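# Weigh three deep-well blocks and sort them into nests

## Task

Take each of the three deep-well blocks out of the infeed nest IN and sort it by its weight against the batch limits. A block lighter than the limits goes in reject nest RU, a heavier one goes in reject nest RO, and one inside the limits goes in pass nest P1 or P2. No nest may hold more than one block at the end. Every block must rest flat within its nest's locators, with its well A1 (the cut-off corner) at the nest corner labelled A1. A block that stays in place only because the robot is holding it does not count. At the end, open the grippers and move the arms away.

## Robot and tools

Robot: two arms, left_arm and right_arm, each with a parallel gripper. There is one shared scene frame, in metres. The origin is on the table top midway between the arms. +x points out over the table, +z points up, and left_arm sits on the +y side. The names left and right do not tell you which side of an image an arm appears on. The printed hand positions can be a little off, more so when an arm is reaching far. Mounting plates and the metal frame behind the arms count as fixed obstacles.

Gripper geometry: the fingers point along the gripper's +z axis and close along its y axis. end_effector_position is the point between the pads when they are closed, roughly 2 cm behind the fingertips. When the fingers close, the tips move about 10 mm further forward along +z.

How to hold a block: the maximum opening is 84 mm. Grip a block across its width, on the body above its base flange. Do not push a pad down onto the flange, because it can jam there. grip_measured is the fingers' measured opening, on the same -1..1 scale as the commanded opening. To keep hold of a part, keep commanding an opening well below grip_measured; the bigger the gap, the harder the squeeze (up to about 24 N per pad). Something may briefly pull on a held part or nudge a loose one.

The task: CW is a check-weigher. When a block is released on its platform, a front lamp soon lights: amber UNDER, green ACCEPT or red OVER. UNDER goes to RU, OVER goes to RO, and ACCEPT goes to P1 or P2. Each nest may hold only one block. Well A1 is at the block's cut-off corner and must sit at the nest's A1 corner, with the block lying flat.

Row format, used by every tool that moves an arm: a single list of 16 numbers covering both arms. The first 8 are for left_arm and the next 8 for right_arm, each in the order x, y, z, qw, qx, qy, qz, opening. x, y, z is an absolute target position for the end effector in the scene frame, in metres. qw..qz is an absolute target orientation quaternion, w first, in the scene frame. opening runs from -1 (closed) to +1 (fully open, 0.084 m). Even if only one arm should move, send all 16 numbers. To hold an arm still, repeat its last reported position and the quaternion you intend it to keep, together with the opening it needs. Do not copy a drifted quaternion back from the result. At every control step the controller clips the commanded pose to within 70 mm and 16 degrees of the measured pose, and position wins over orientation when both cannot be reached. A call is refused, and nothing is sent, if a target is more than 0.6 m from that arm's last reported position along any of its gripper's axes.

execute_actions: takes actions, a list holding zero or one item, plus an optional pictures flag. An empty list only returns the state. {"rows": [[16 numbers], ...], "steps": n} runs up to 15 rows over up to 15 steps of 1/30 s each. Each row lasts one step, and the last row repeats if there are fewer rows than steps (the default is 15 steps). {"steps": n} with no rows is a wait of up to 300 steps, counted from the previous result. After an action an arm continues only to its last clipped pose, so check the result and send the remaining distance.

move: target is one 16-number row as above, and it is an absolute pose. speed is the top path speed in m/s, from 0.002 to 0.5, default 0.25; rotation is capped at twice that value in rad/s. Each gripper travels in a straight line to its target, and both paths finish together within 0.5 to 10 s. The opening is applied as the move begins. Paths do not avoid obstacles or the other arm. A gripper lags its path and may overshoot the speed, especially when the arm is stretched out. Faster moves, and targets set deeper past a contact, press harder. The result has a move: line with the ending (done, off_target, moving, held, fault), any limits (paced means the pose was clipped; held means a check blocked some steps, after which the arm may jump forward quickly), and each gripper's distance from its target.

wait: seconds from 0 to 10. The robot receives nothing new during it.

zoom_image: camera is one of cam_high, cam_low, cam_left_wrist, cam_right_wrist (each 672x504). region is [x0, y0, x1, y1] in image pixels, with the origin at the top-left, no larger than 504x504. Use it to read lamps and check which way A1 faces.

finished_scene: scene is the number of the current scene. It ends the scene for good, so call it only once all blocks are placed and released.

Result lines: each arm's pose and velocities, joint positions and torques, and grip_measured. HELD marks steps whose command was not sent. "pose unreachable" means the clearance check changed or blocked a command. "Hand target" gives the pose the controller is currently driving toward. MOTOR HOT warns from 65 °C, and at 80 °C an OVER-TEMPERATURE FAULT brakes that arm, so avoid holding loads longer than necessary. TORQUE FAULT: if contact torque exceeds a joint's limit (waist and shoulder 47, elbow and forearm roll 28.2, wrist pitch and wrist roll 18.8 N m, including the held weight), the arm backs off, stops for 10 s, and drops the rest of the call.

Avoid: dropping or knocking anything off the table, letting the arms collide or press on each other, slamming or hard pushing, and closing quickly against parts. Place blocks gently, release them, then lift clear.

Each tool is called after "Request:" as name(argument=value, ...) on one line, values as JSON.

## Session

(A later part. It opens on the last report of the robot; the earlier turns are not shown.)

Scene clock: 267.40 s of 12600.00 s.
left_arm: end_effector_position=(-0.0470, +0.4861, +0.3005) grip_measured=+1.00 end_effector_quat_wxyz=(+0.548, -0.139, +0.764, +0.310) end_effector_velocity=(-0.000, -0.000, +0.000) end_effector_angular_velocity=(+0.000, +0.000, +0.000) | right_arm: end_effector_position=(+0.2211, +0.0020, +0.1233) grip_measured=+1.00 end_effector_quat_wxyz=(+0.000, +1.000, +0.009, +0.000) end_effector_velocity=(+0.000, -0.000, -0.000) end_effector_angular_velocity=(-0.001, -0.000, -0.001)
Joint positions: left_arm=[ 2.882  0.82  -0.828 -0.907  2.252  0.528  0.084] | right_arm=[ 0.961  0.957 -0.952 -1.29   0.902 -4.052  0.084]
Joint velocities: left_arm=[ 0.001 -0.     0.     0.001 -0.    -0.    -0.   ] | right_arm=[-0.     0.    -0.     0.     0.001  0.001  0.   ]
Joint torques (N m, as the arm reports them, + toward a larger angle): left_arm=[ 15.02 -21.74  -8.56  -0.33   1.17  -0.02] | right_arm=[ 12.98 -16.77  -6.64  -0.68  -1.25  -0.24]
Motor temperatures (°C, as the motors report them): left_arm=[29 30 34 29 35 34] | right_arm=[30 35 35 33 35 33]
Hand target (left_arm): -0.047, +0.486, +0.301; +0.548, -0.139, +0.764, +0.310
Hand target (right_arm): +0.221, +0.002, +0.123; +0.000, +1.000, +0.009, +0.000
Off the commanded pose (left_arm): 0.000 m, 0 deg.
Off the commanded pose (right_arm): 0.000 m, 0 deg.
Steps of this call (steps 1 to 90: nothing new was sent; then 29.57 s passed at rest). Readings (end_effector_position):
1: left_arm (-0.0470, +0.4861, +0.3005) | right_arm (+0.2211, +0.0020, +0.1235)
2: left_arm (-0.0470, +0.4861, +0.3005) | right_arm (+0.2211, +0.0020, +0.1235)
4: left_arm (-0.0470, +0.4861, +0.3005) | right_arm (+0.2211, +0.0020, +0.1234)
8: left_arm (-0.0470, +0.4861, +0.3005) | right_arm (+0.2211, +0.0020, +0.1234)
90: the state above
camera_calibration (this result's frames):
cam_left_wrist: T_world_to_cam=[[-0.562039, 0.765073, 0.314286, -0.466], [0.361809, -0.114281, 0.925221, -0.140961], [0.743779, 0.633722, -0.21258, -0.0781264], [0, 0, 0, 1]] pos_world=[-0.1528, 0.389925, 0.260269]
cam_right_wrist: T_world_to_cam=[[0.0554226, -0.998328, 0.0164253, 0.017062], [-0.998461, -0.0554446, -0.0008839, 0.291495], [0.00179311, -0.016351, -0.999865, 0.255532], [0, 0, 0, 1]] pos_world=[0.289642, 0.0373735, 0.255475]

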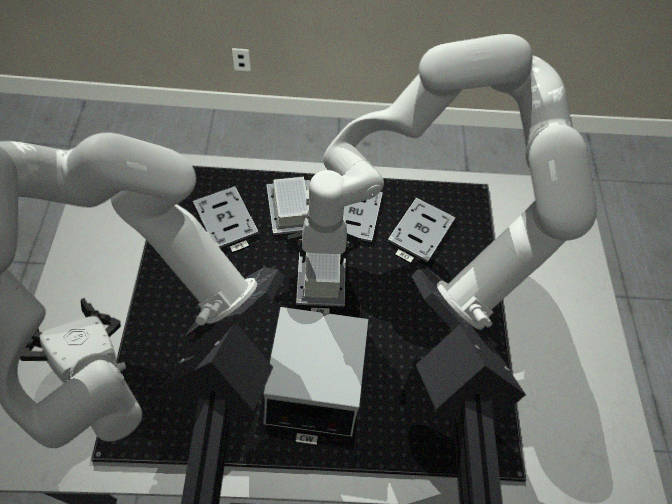

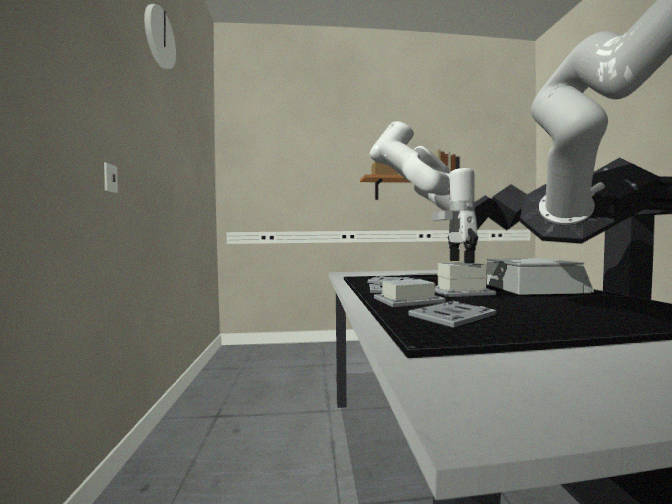

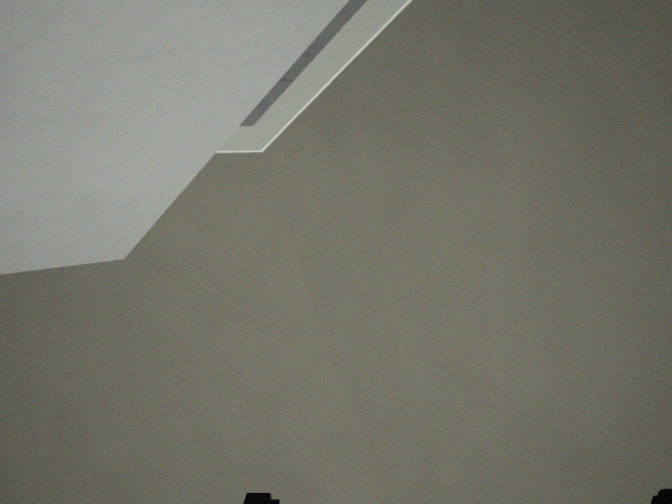

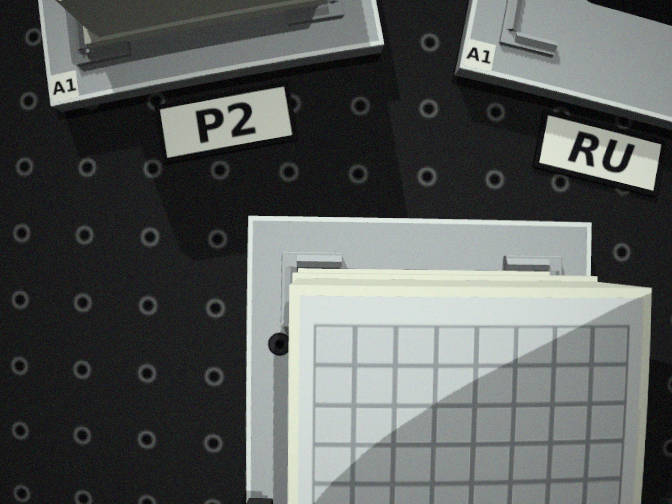

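Request:
move(target=[-0.047,0.4861,0.3005,0.548,-0.139,0.764,0.310,1,0.221,0.0019,0.0954,0,1,0.0087,0,1], speed=0.012)

Request:
move(target=[-0.047,0.4861,0.3005,0.548,-0.139,0.764,0.310,1,0.221,0.0019,0.0954,0,1,0.0087,0,0.2], speed=0.012)

Request:
move(target=[-0.047,0.4861,0.3005,0.548,-0.139,0.764,0.310,1,0.221,0.0019,0.175,0,1,0.0087,0,0.2], speed=0.05)

Request:
move(target=[-0.047,0.4861,0.3005,0.548,-0.139,0.764,0.310,1,-0.02,0.0146,0.165,0,1,0.0087,0,0.2], speed=0.12)

Request:
move(target=[-0.047,0.4861,0.3005,0.548,-0.139,0.764,0.310,1,-0.02,0.0146,0.1445,0,1,0.0087,0,0.2], speed=0.01)

Request:
move(target=[-0.047,0.4861,0.3005,0.548,-0.139,0.764,0.310,1,-0.02,0.0146,0.1445,0,1,0.0087,0,1], speed=0.01)

Request:
wait(seconds=4)

Scene clock: 287.63 s of 12600.00 s.
left_arm: end_effector_position=(-0.0470, +0.4861, +0.3005) grip_measured=+1.00 end_effector_quat_wxyz=(+0.548, -0.139, +0.764, +0.310) end_effector_velocity=(-0.000, -0.000, +0.000) end_effector_angular_velocity=(+0.000, +0.002, +0.001) | right_arm: end_effector_position=(+0.2210, +0.0019, +0.0955) grip_measured=+1.00 end_effector_quat_wxyz=(+0.000, +1.000, +0.009, +0.000) end_effector_velocity=(+0.001, +0.000, -0.001) end_effector_angular_velocity=(+0.001, -0.002, -0.001)
Joint positions: left_arm=[ 2.882  0.82  -0.828 -0.907  2.252  0.528  0.084] | right_arm=[ 0.897  1.014 -0.981 -1.376  0.897 -4.018  0.084]
Joint velocities: left_arm=[ 0.002 -0.    -0.    -0.    -0.001 -0.001  0.   ] | right_arm=[-0.003  0.003 -0.003 -0.006  0.001  0.003  0.   ]
Joint torques (N m, as the arm reports them, + toward a larger angle): left_arm=[ 14.65 -21.88  -8.59   0.03   1.22   0.05] | right_arm=[ 13.35 -16.97  -5.61  -0.91  -0.98  -0.1 ]
Motor temperatures (°C, as the motors report them): left_arm=[29 30 34 29 35 34] | right_arm=[30 35 35 33 35 33]
Hand target (left_arm): -0.047, +0.486, +0.301; +0.548, -0.139, +0.764, +0.310
Hand target (right_arm): +0.221, +0.002, +0.095; +0.000, +1.000, +0.009, +0.000
Off the commanded pose (left_arm): 0.000 m, 0 deg.
Off the commanded pose (right_arm): 0.000 m, 0 deg.
After step 90, 14.63 s passed at rest.
move: done
camera_calibration (this result's frames):
cam_left_wrist: T_world_to_cam=[[-0.562039, 0.765073, 0.314286, -0.466], [0.361809, -0.114281, 0.925221, -0.140961], [0.743779, 0.633722, -0.21258, -0.0781265], [0, 0, 0, 1]] pos_world=[-0.1528, 0.389925, 0.260269]
cam_right_wrist: T_world_to_cam=[[0.0554366, -0.998326, 0.016501, 0.0173793], [-0.998461, -0.0554586, -0.000878023, 0.291458], [0.00179167, -0.0164269, -0.999863, 0.227677], [0, 0, 0, 1]] pos_world=[0.289638, 0.0372541, 0.227615]

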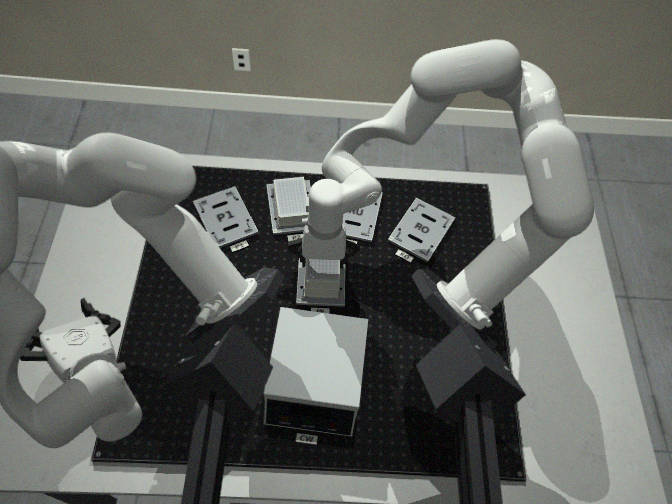

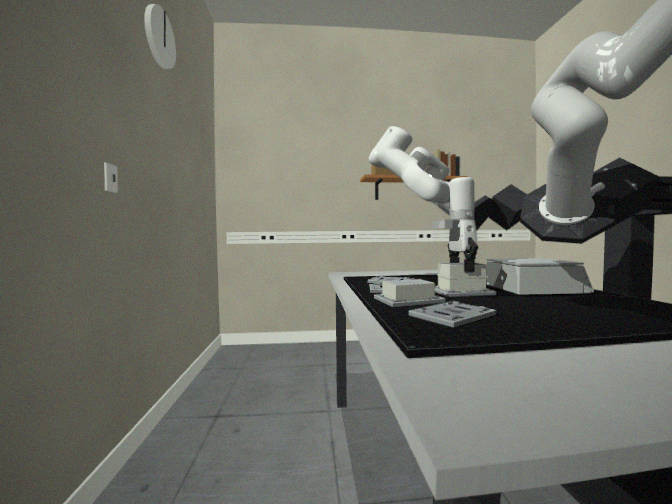

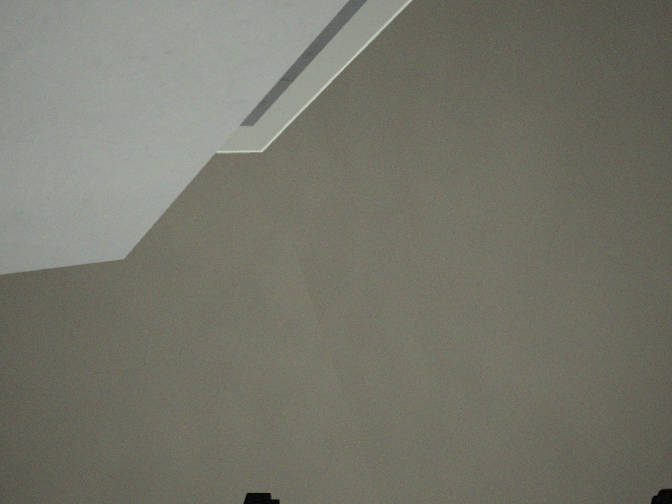

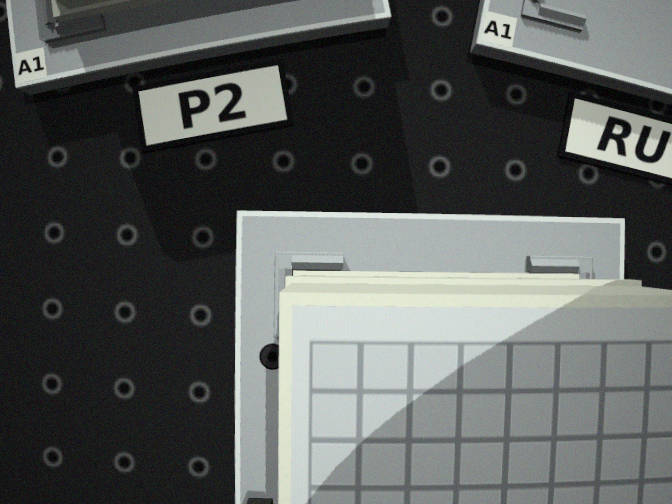

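Scene clock: 288.33 s of 12600.00 s.
left_arm: end_effector_position=(-0.0470, +0.4861, +0.3005) grip_measured=+1.00 end_effector_quat_wxyz=(+0.548, -0.139, +0.764, +0.310) end_effector_velocity=(-0.000, -0.000, -0.000) end_effector_angular_velocity=(-0.000, +0.001, +0.001) | right_arm: end_effector_position=(+0.2211, +0.0020, +0.0955) grip_measured=+0.96 end_effector_quat_wxyz=(-0.000, +1.000, +0.009, +0.000) end_effector_velocity=(-0.000, -0.000, -0.000) end_effector_angular_velocity=(-0.001, +0.002, -0.002)
Joint positions: left_arm=[ 2.882  0.82  -0.828 -0.907  2.252  0.528  0.084] | right_arm=[ 0.896  1.014 -0.981 -1.376  0.897 -4.018  0.083]
Joint velocities: left_arm=[ 0.     0.     0.    -0.    -0.001 -0.     0.   ] | right_arm=[-0.001  0.    -0.     0.001 -0.001  0.001  0.   ]
Joint torques (N m, as the arm reports them, + toward a larger angle): left_arm=[ 14.74 -21.67  -8.52  -0.2    1.19   0.06] | right_arm=[ 12.09 -16.58  -5.33  -0.81  -1.43  -0.09]
Motor temperatures (°C, as the motors report them): left_arm=[29 30 34 29 35 34] | right_arm=[30 35 35 33 35 33]
Hand target (left_arm): -0.047, +0.486, +0.300; +0.548, -0.139, +0.764, +0.310
Hand target (right_arm): +0.221, +0.002, +0.095; -0.000, +1.000, +0.009, +0.000
Off the commanded pose (left_arm): 0.000 m, 0 deg.
Off the commanded pose (right_arm): 0.000 m, 0 deg.
move: done
camera_calibration (this result's frames):
cam_left_wrist: T_world_to_cam=[[-0.562039, 0.765073, 0.314286, -0.466], [0.361809, -0.114281, 0.925221, -0.140961], [0.743779, 0.633722, -0.21258, -0.0781265], [0, 0, 0, 1]] pos_world=[-0.1528, 0.389925, 0.260269]
cam_right_wrist: T_world_to_cam=[[0.0553686, -0.998334, 0.0162308, 0.0175081], [-0.998464, -0.0553904, -0.000891686, 0.291499], [0.00178923, -0.0161565, -0.999868, 0.227674], [0, 0, 0, 1]] pos_world=[0.289674, 0.0373036, 0.22762]

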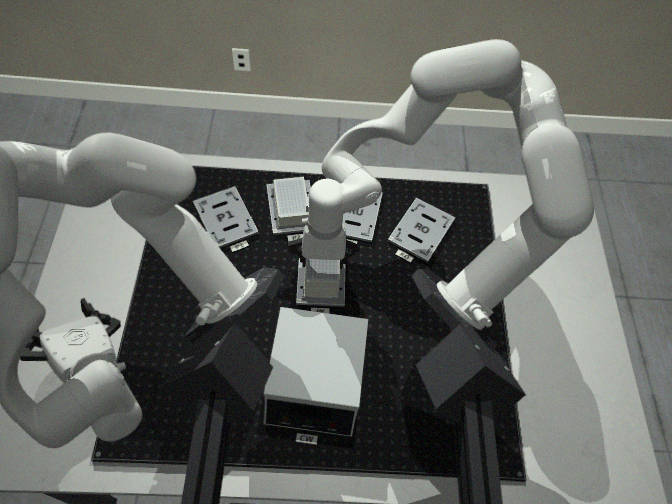

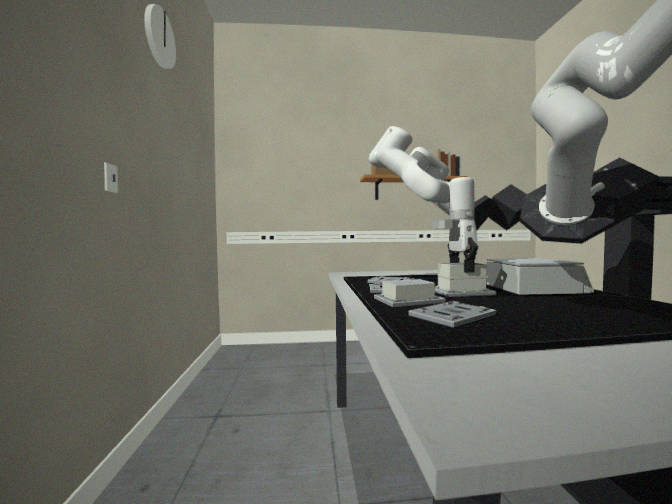

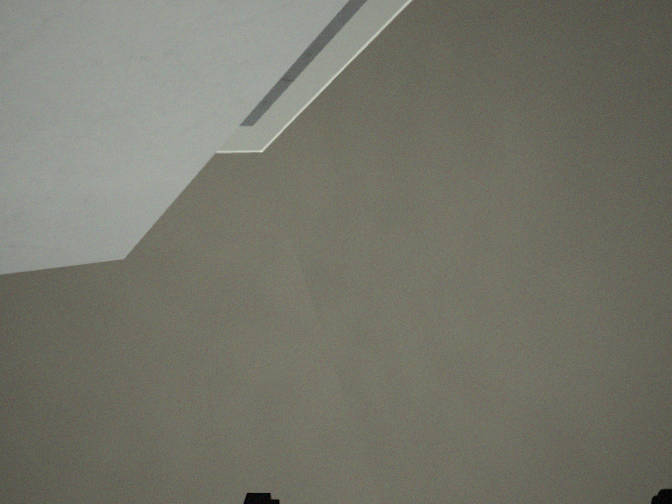

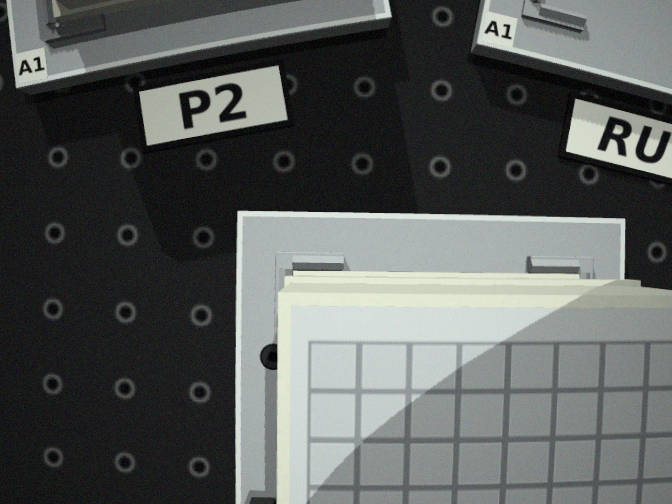

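Scene clock: 290.33 s of 12600.00 s.
left_arm: end_effector_position=(-0.0470, +0.4861, +0.3005) grip_measured=+1.00 end_effector_quat_wxyz=(+0.548, -0.139, +0.764, +0.310) end_effector_velocity=(+0.000, -0.000, +0.000) end_effector_angular_velocity=(-0.000, -0.000, -0.000) | right_arm: end_effector_position=(+0.2207, +0.0018, +0.1749) grip_measured=+0.96 end_effector_quat_wxyz=(+0.000, +1.000, +0.009, -0.000) end_effector_velocity=(+0.000, -0.001, +0.001) end_effector_angular_velocity=(-0.004, +0.002, -0.002)
Joint positions: left_arm=[ 2.882  0.82  -0.828 -0.907  2.252  0.528  0.084] | right_arm=[ 1.078  0.855 -0.913 -1.127  0.927 -4.127  0.083]
Joint velocities: left_arm=[ 0. -0.  0.  0.  0. -0. -0.] | right_arm=[ 0.003 -0.003  0.     0.009  0.003 -0.004  0.   ]
Joint torques (N m, as the arm reports them, + toward a larger angle): left_arm=[ 14.73 -21.48  -8.59  -0.12   1.19   0.04] | right_arm=[ 13.01 -17.73  -9.26  -0.63  -1.2   -0.07]
Motor temperatures (°C, as the motors report them): left_arm=[29 30 34 29 35 34] | right_arm=[30 35 35 33 35 33]
Hand target (left_arm): -0.047, +0.486, +0.300; +0.548, -0.139, +0.764, +0.310
Hand target (right_arm): +0.221, +0.002, +0.175; -0.000, +1.000, +0.009, -0.000
Off the commanded pose (left_arm): 0.000 m, 0 deg.
Off the commanded pose (right_arm): 0.000 m, 0 deg.
move: done
camera_calibration (this result's frames):
cam_left_wrist: T_world_to_cam=[[-0.562039, 0.765073, 0.314286, -0.466], [0.361809, -0.114281, 0.925221, -0.140961], [0.743779, 0.633722, -0.21258, -0.0781265], [0, 0, 0, 1]] pos_world=[-0.1528, 0.389925, 0.260269]
cam_right_wrist: T_world_to_cam=[[0.0556581, -0.998313, 0.0165178, 0.0159623], [-0.998449, -0.0556677, -0.000118019, 0.291073], [0.00103733, -0.0164857, -0.999864, 0.307254], [0, 0, 0, 1]] pos_world=[0.289415, 0.037204, 0.306983]

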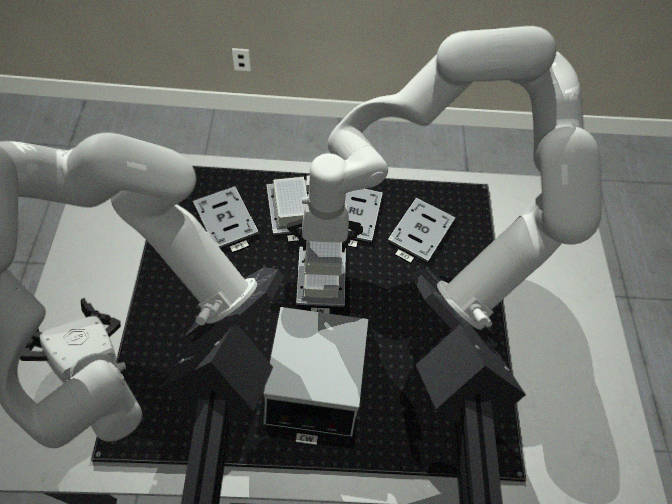

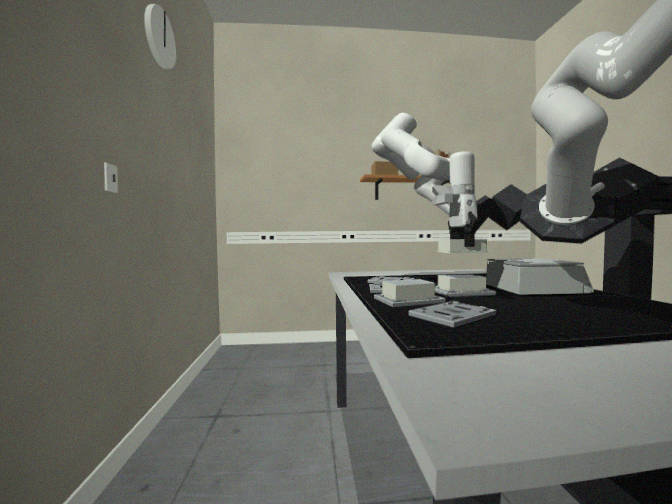

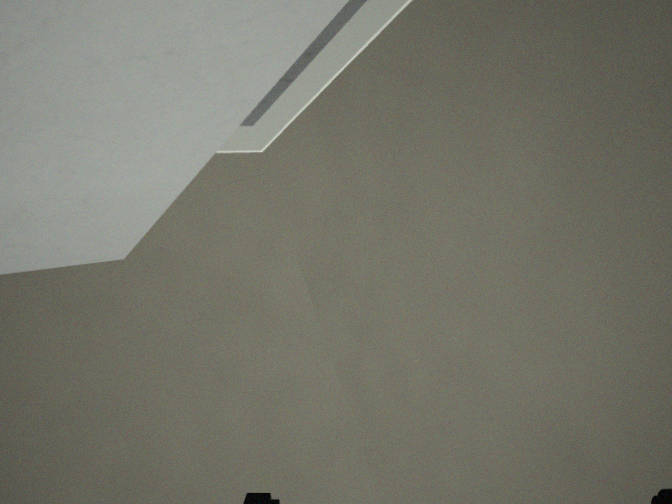

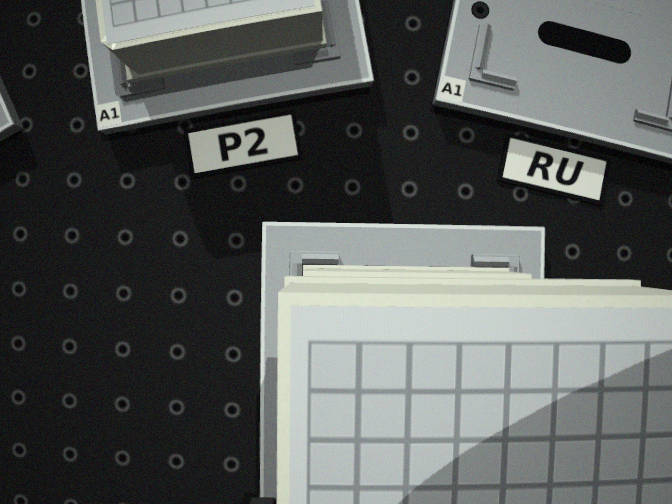

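Scene clock: 292.87 s of 12600.00 s.
left_arm: end_effector_position=(-0.0470, +0.4861, +0.3005) grip_measured=+1.00 end_effector_quat_wxyz=(+0.548, -0.139, +0.764, +0.310) end_effector_velocity=(+0.000, -0.000, +0.001) end_effector_angular_velocity=(+0.001, -0.001, +0.001) | right_arm: end_effector_position=(-0.0205, +0.0154, +0.1655) grip_measured=+0.96 end_effector_quat_wxyz=(-0.001, +1.000, +0.009, -0.001) end_effector_velocity=(-0.002, -0.001, -0.000) end_effector_angular_velocity=(-0.004, -0.002, +0.001)
Joint positions: left_arm=[ 2.882  0.82  -0.828 -0.907  2.252  0.528  0.084] | right_arm=[ 1.635  1.291 -1.043 -0.764  0.709 -3.841  0.083]
Joint velocities: left_arm=[ 0.001  0.     0.     0.001  0.001 -0.    -0.   ] | right_arm=[ 0.006  0.004 -0.003  0.01   0.002 -0.003 -0.   ]
Joint torques (N m, as the arm reports them, + toward a larger angle): left_arm=[ 14.71 -21.78  -8.51  -0.18   1.26   0.02] | right_arm=[  6.7  -25.17 -12.07  -0.94  -1.57   0.01]
Motor temperatures (°C, as the motors report them): left_arm=[29 30 34 29 35 34] | right_arm=[30 35 35 33 35 33]
Hand target (left_arm): -0.047, +0.486, +0.300; +0.548, -0.139, +0.764, +0.310
Hand target (right_arm): -0.021, +0.015, +0.165; -0.001, +1.000, +0.009, -0.001
Off the commanded pose (left_arm): 0.000 m, 0 deg.
Off the commanded pose (right_arm): 0.001 m, 0 deg.
move: done
camera_calibration (this result's frames):
cam_left_wrist: T_world_to_cam=[[-0.562039, 0.765073, 0.314286, -0.466], [0.361809, -0.114281, 0.925221, -0.140961], [0.743779, 0.633722, -0.21258, -0.0781265], [0, 0, 0, 1]] pos_world=[-0.1528, 0.389925, 0.260269]
cam_right_wrist: T_world_to_cam=[[0.0561791, -0.99831, 0.0148665, 0.0433585], [-0.998421, -0.0561782, 0.00047577, 0.0508525], [0.000360209, -0.0148698, -0.999889, 0.298251], [0, 0, 0, 1]] pos_world=[0.0482289, 0.0505769, 0.297549]

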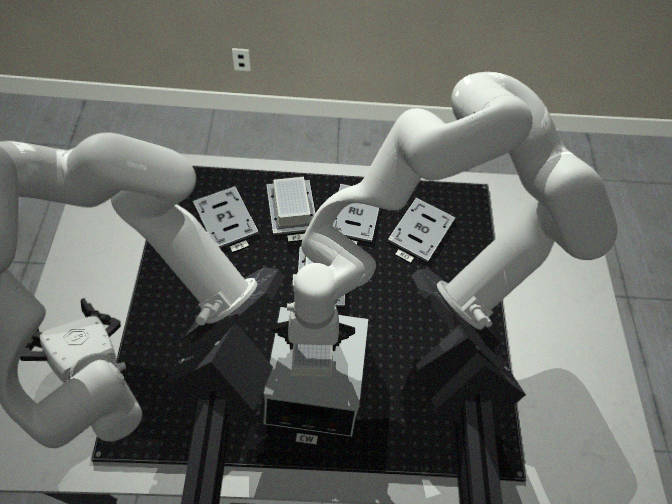

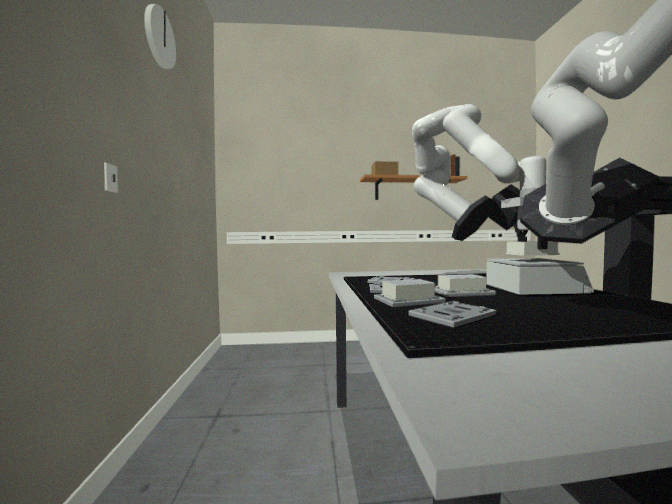

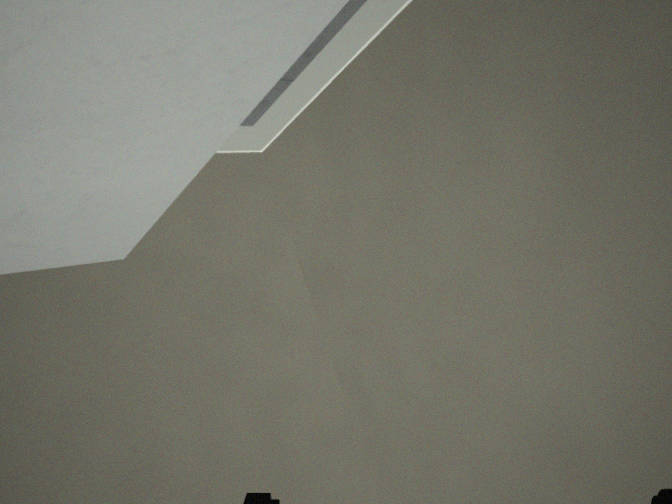

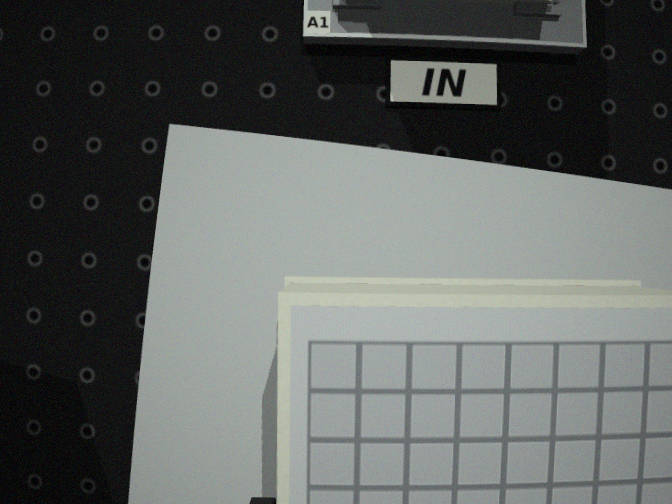

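Scene clock: 295.20 s of 12600.00 s.
left_arm: end_effector_position=(-0.0470, +0.4861, +0.3005) grip_measured=+1.00 end_effector_quat_wxyz=(+0.548, -0.139, +0.764, +0.310) end_effector_velocity=(+0.000, -0.000, -0.000) end_effector_angular_velocity=(-0.001, +0.000, -0.000) | right_arm: end_effector_position=(-0.0200, +0.0146, +0.1446) grip_measured=+0.96 end_effector_quat_wxyz=(+0.000, +1.000, +0.009, +0.000) end_effector_velocity=(-0.000, +0.001, -0.002) end_effector_angular_velocity=(+0.002, +0.002, -0.000)
Joint positions: left_arm=[ 2.882  0.82  -0.828 -0.907  2.252  0.528  0.084] | right_arm=[ 1.59   1.339 -1.057 -0.845  0.696 -3.791  0.083]
Joint velocities: left_arm=[-0.     0.     0.     0.    -0.002 -0.     0.   ] | right_arm=[-0.006  0.005 -0.002 -0.01  -0.003  0.005  0.   ]
Joint torques (N m, as the arm reports them, + toward a larger angle): left_arm=[ 14.47 -21.32  -8.68  -0.18   1.1    0.02] | right_arm=[  6.73 -26.01 -11.54  -0.15  -1.41  -0.33]
Motor temperatures (°C, as the motors report them): left_arm=[29 30 34 29 35 34] | right_arm=[30 35 35 33 35 33]
Hand target (left_arm): -0.047, +0.486, +0.300; +0.548, -0.139, +0.764, +0.310
Hand target (right_arm): -0.020, +0.015, +0.144; -0.000, +1.000, +0.009, +0.000
Off the commanded pose (left_arm): 0.000 m, 0 deg.
Off the commanded pose (right_arm): 0.000 m, 0 deg.
move: done
camera_calibration (this result's frames):
cam_left_wrist: T_world_to_cam=[[-0.562039, 0.765073, 0.314286, -0.466], [0.361809, -0.114281, 0.925221, -0.140961], [0.743778, 0.633722, -0.21258, -0.0781267], [0, 0, 0, 1]] pos_world=[-0.1528, 0.389925, 0.260269]
cam_right_wrist: T_world_to_cam=[[0.0554334, -0.998327, 0.0164509, 0.0426546], [-0.998461, -0.0554551, -0.000868643, 0.0515628], [0.00177948, -0.0163774, -0.999864, 0.277445], [0, 0, 0, 1]] pos_world=[0.0486253, 0.0499865, 0.276751]

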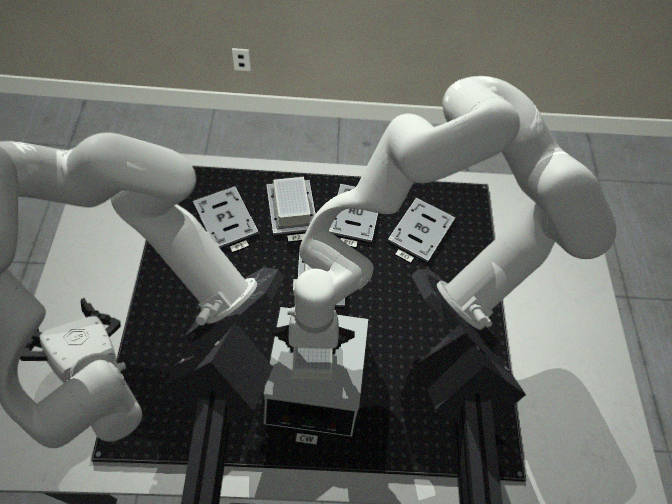

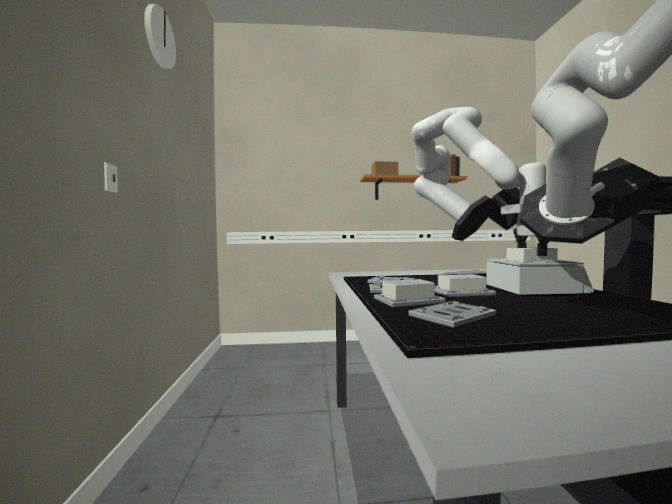

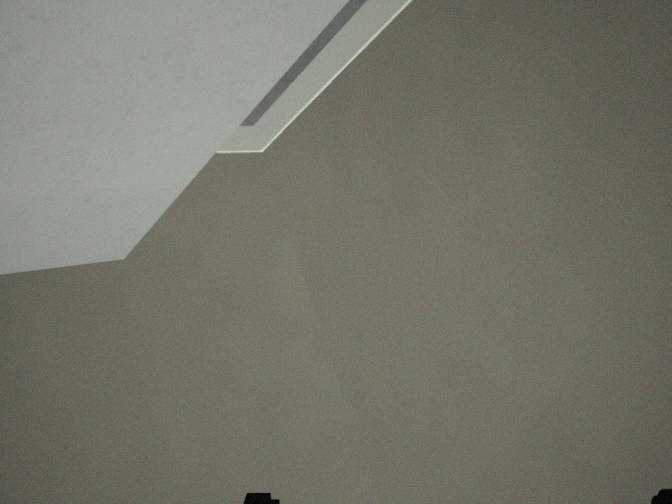

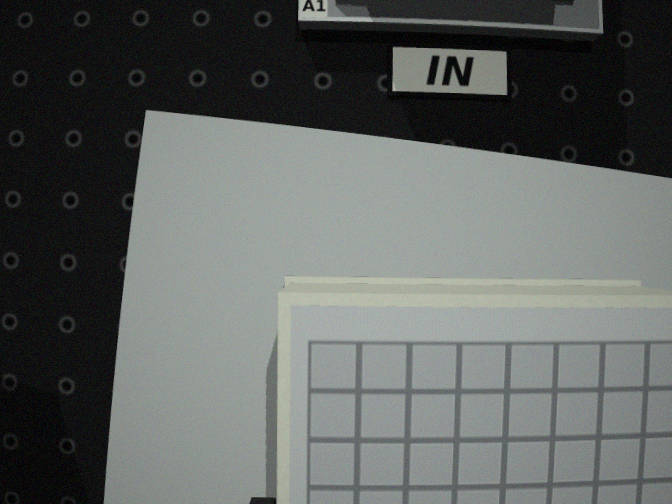

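Scene clock: 295.90 s of 12600.00 s.
left_arm: end_effector_position=(-0.0470, +0.4861, +0.3005) grip_measured=+1.00 end_effector_quat_wxyz=(+0.548, -0.139, +0.764, +0.310) end_effector_velocity=(+0.000, +0.000, -0.000) end_effector_angular_velocity=(+0.001, -0.002, -0.001) | right_arm: end_effector_position=(-0.0200, +0.0146, +0.1445) grip_measured=+1.00 end_effector_quat_wxyz=(-0.000, +1.000, +0.009, -0.000) end_effector_velocity=(-0.000, +0.000, -0.000) end_effector_angular_velocity=(+0.001, +0.001, -0.000)
Joint positions: left_arm=[ 2.882  0.82  -0.828 -0.907  2.252  0.528  0.084] | right_arm=[ 1.59   1.339 -1.057 -0.846  0.696 -3.791  0.084]
Joint velocities: left_arm=[-0.002  0.     0.     0.     0.001  0.001  0.   ] | right_arm=[ 0.     0.     0.    -0.    -0.002  0.001  0.   ]
Joint torques (N m, as the arm reports them, + toward a larger angle): left_arm=[ 14.57 -21.41  -8.69  -0.26   1.13   0.01] | right_arm=[  6.05 -25.22 -10.71  -0.29  -1.1   -0.09]
Motor temperatures (°C, as the motors report them): left_arm=[29 30 34 29 35 34] | right_arm=[30 35 35 33 35 33]
Hand target (left_arm): -0.047, +0.486, +0.300; +0.548, -0.139, +0.764, +0.310
Hand target (right_arm): -0.020, +0.015, +0.144; -0.000, +1.000, +0.009, +0.000
Off the commanded pose (left_arm): 0.000 m, 0 deg.
Off the commanded pose (right_arm): 0.000 m, 0 deg.
move: done
camera_calibration (this result's frames):
cam_left_wrist: T_world_to_cam=[[-0.562039, 0.765073, 0.314286, -0.466], [0.361809, -0.114281, 0.925221, -0.140961], [0.743779, 0.633722, -0.21258, -0.0781264], [0, 0, 0, 1]] pos_world=[-0.1528, 0.389925, 0.260269]
cam_right_wrist: T_world_to_cam=[[0.0554139, -0.99833, 0.01632, 0.0426987], [-0.998462, -0.0554333, -0.000736915, 0.0515181], [0.00164036, -0.0162541, -0.999867, 0.277351], [0, 0, 0, 1]] pos_world=[0.0486179, 0.0499913, 0.276655]

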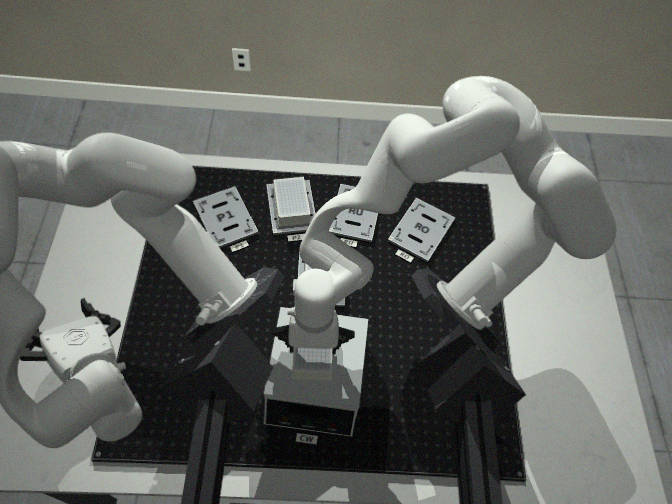

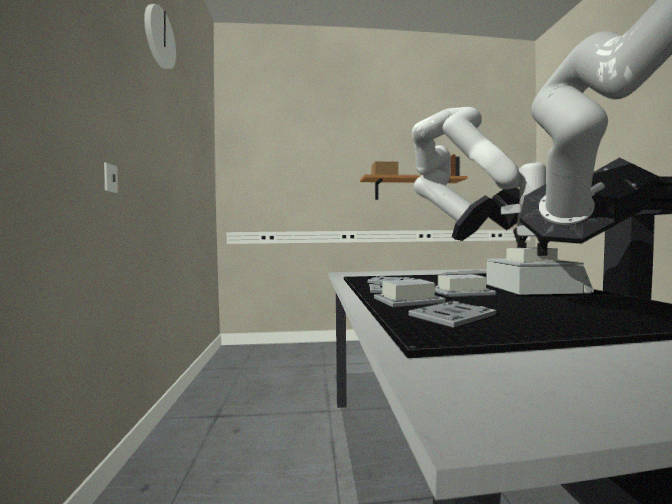

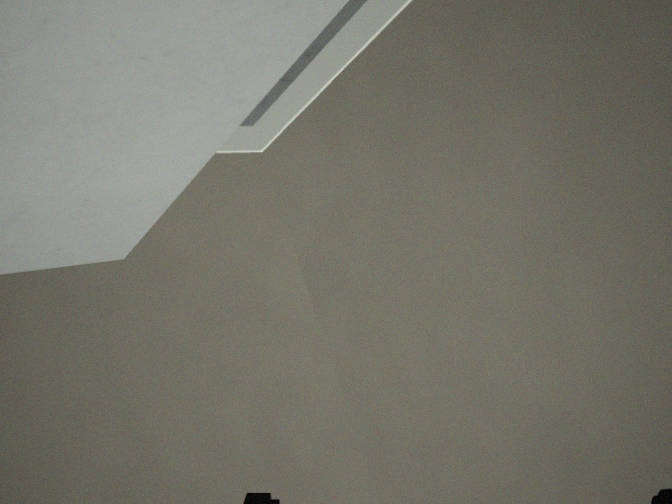

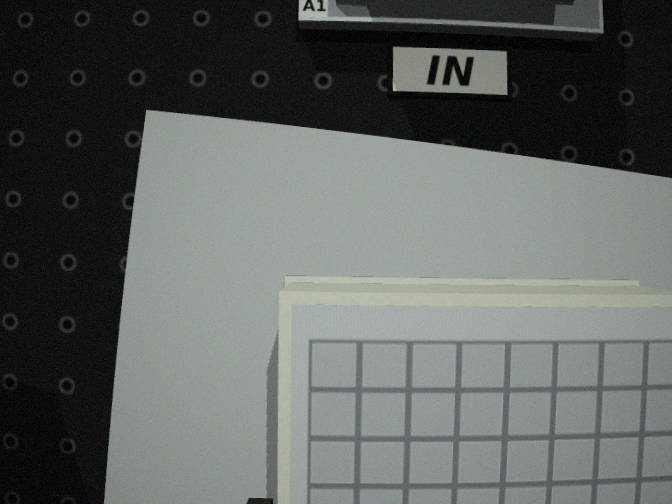

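Scene clock: 299.90 s of 12600.00 s.
left_arm: end_effector_position=(-0.0470, +0.4861, +0.3005) grip_measured=+1.00 end_effector_quat_wxyz=(+0.548, -0.139, +0.764, +0.310) end_effector_velocity=(+0.000, +0.000, -0.000) end_effector_angular_velocity=(-0.001, -0.001, -0.002) | right_arm: end_effector_position=(-0.0200, +0.0146, +0.1445) grip_measured=+1.00 end_effector_quat_wxyz=(-0.000, +1.000, +0.009, +0.000) end_effector_velocity=(-0.000, -0.000, +0.000) end_effector_angular_velocity=(-0.000, -0.001, +0.001)
Joint positions: left_arm=[ 2.882  0.82  -0.828 -0.907  2.252  0.528  0.084] | right_arm=[ 1.59   1.339 -1.057 -0.846  0.696 -3.791  0.084]
Joint velocities: left_arm=[-0.002 -0.    -0.     0.    -0.    -0.    -0.   ] | right_arm=[ 0.002  0.     0.     0.001  0.001 -0.    -0.   ]
Joint torques (N m, as the arm reports them, + toward a larger angle): left_arm=[ 14.49 -21.32  -8.64  -0.11   1.07   0.16] | right_arm=[  6.64 -24.36 -10.6   -1.08  -1.25   0.03]
Motor temperatures (°C, as the motors report them): left_arm=[29 30 34 29 35 34] | right_arm=[30 35 35 33 35 33]
Hand target (left_arm): -0.047, +0.486, +0.300; +0.548, -0.139, +0.764, +0.310
Hand target (right_arm): -0.020, +0.015, +0.144; -0.000, +1.000, +0.009, +0.000
Off the commanded pose (left_arm): 0.000 m, 0 deg.
Off the commanded pose (right_arm): 0.000 m, 0 deg.
Steps of this call (steps 1 to 90: nothing new was sent; then 1.00 s passed at rest). Readings (end_effector_position):
1: left_arm (-0.0470, +0.4861, +0.3005) | right_arm (-0.0200, +0.0146, +0.1445)
2: left_arm (-0.0470, +0.4861, +0.3005) | right_arm (-0.0200, +0.0146, +0.1445)
4: left_arm (-0.0470, +0.4861, +0.3005) | right_arm (-0.0200, +0.0146, +0.1445)
8: left_arm (-0.0470, +0.4861, +0.3005) | right_arm (-0.0200, +0.0146, +0.1445)
90: the state above
camera_calibration (this result's frames):
cam_left_wrist: T_world_to_cam=[[-0.562039, 0.765073, 0.314286, -0.466], [0.361809, -0.114281, 0.925221, -0.140961], [0.743779, 0.633722, -0.21258, -0.0781264], [0, 0, 0, 1]] pos_world=[-0.1528, 0.389925, 0.260269]
cam_right_wrist: T_world_to_cam=[[0.0554442, -0.998327, 0.016405, 0.0426511], [-0.99846, -0.0554639, -0.000748477, 0.0515132], [0.00165711, -0.0163382, -0.999865, 0.277316], [0, 0, 0, 1]] pos_world=[0.0486096, 0.0499677, 0.276618]

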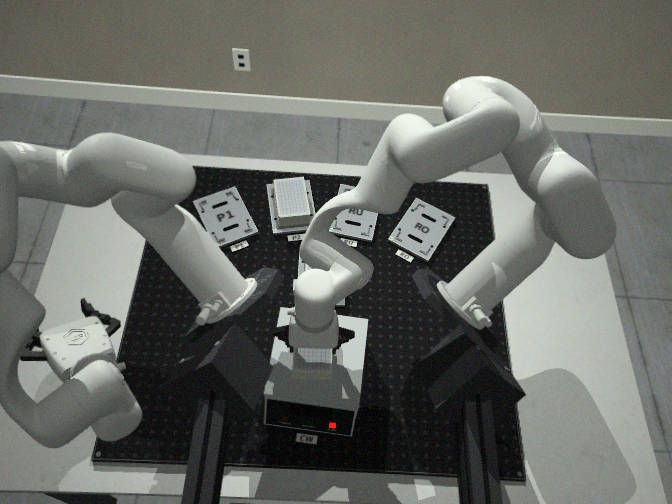

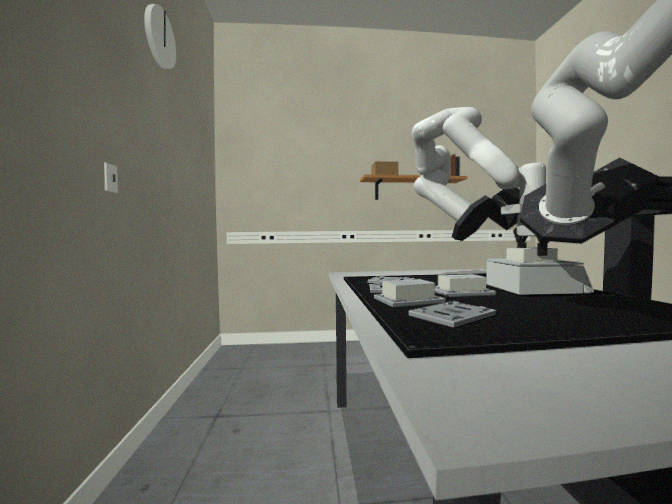

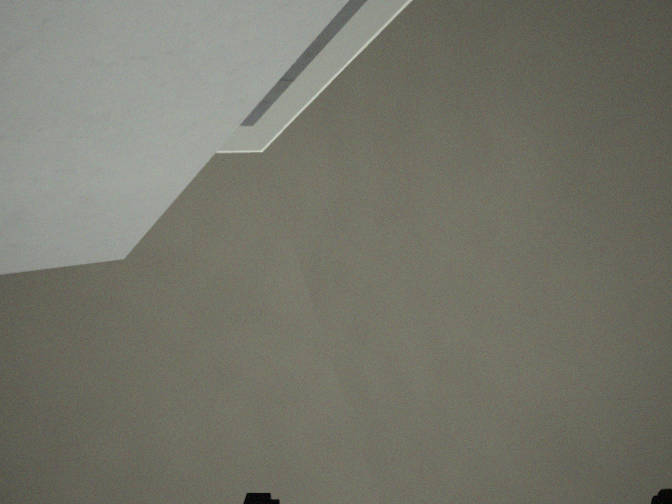

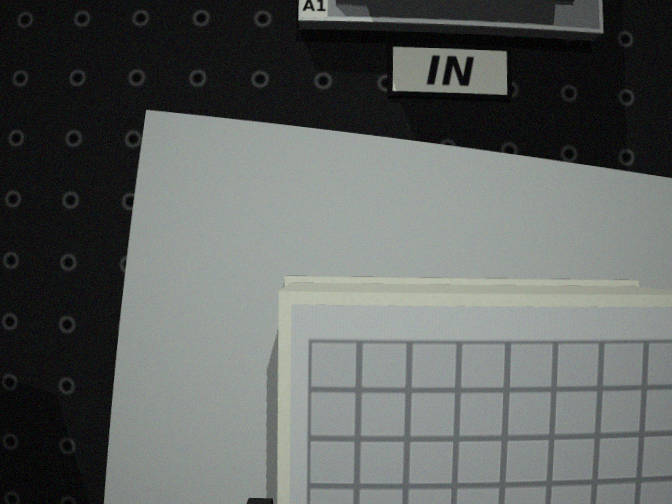

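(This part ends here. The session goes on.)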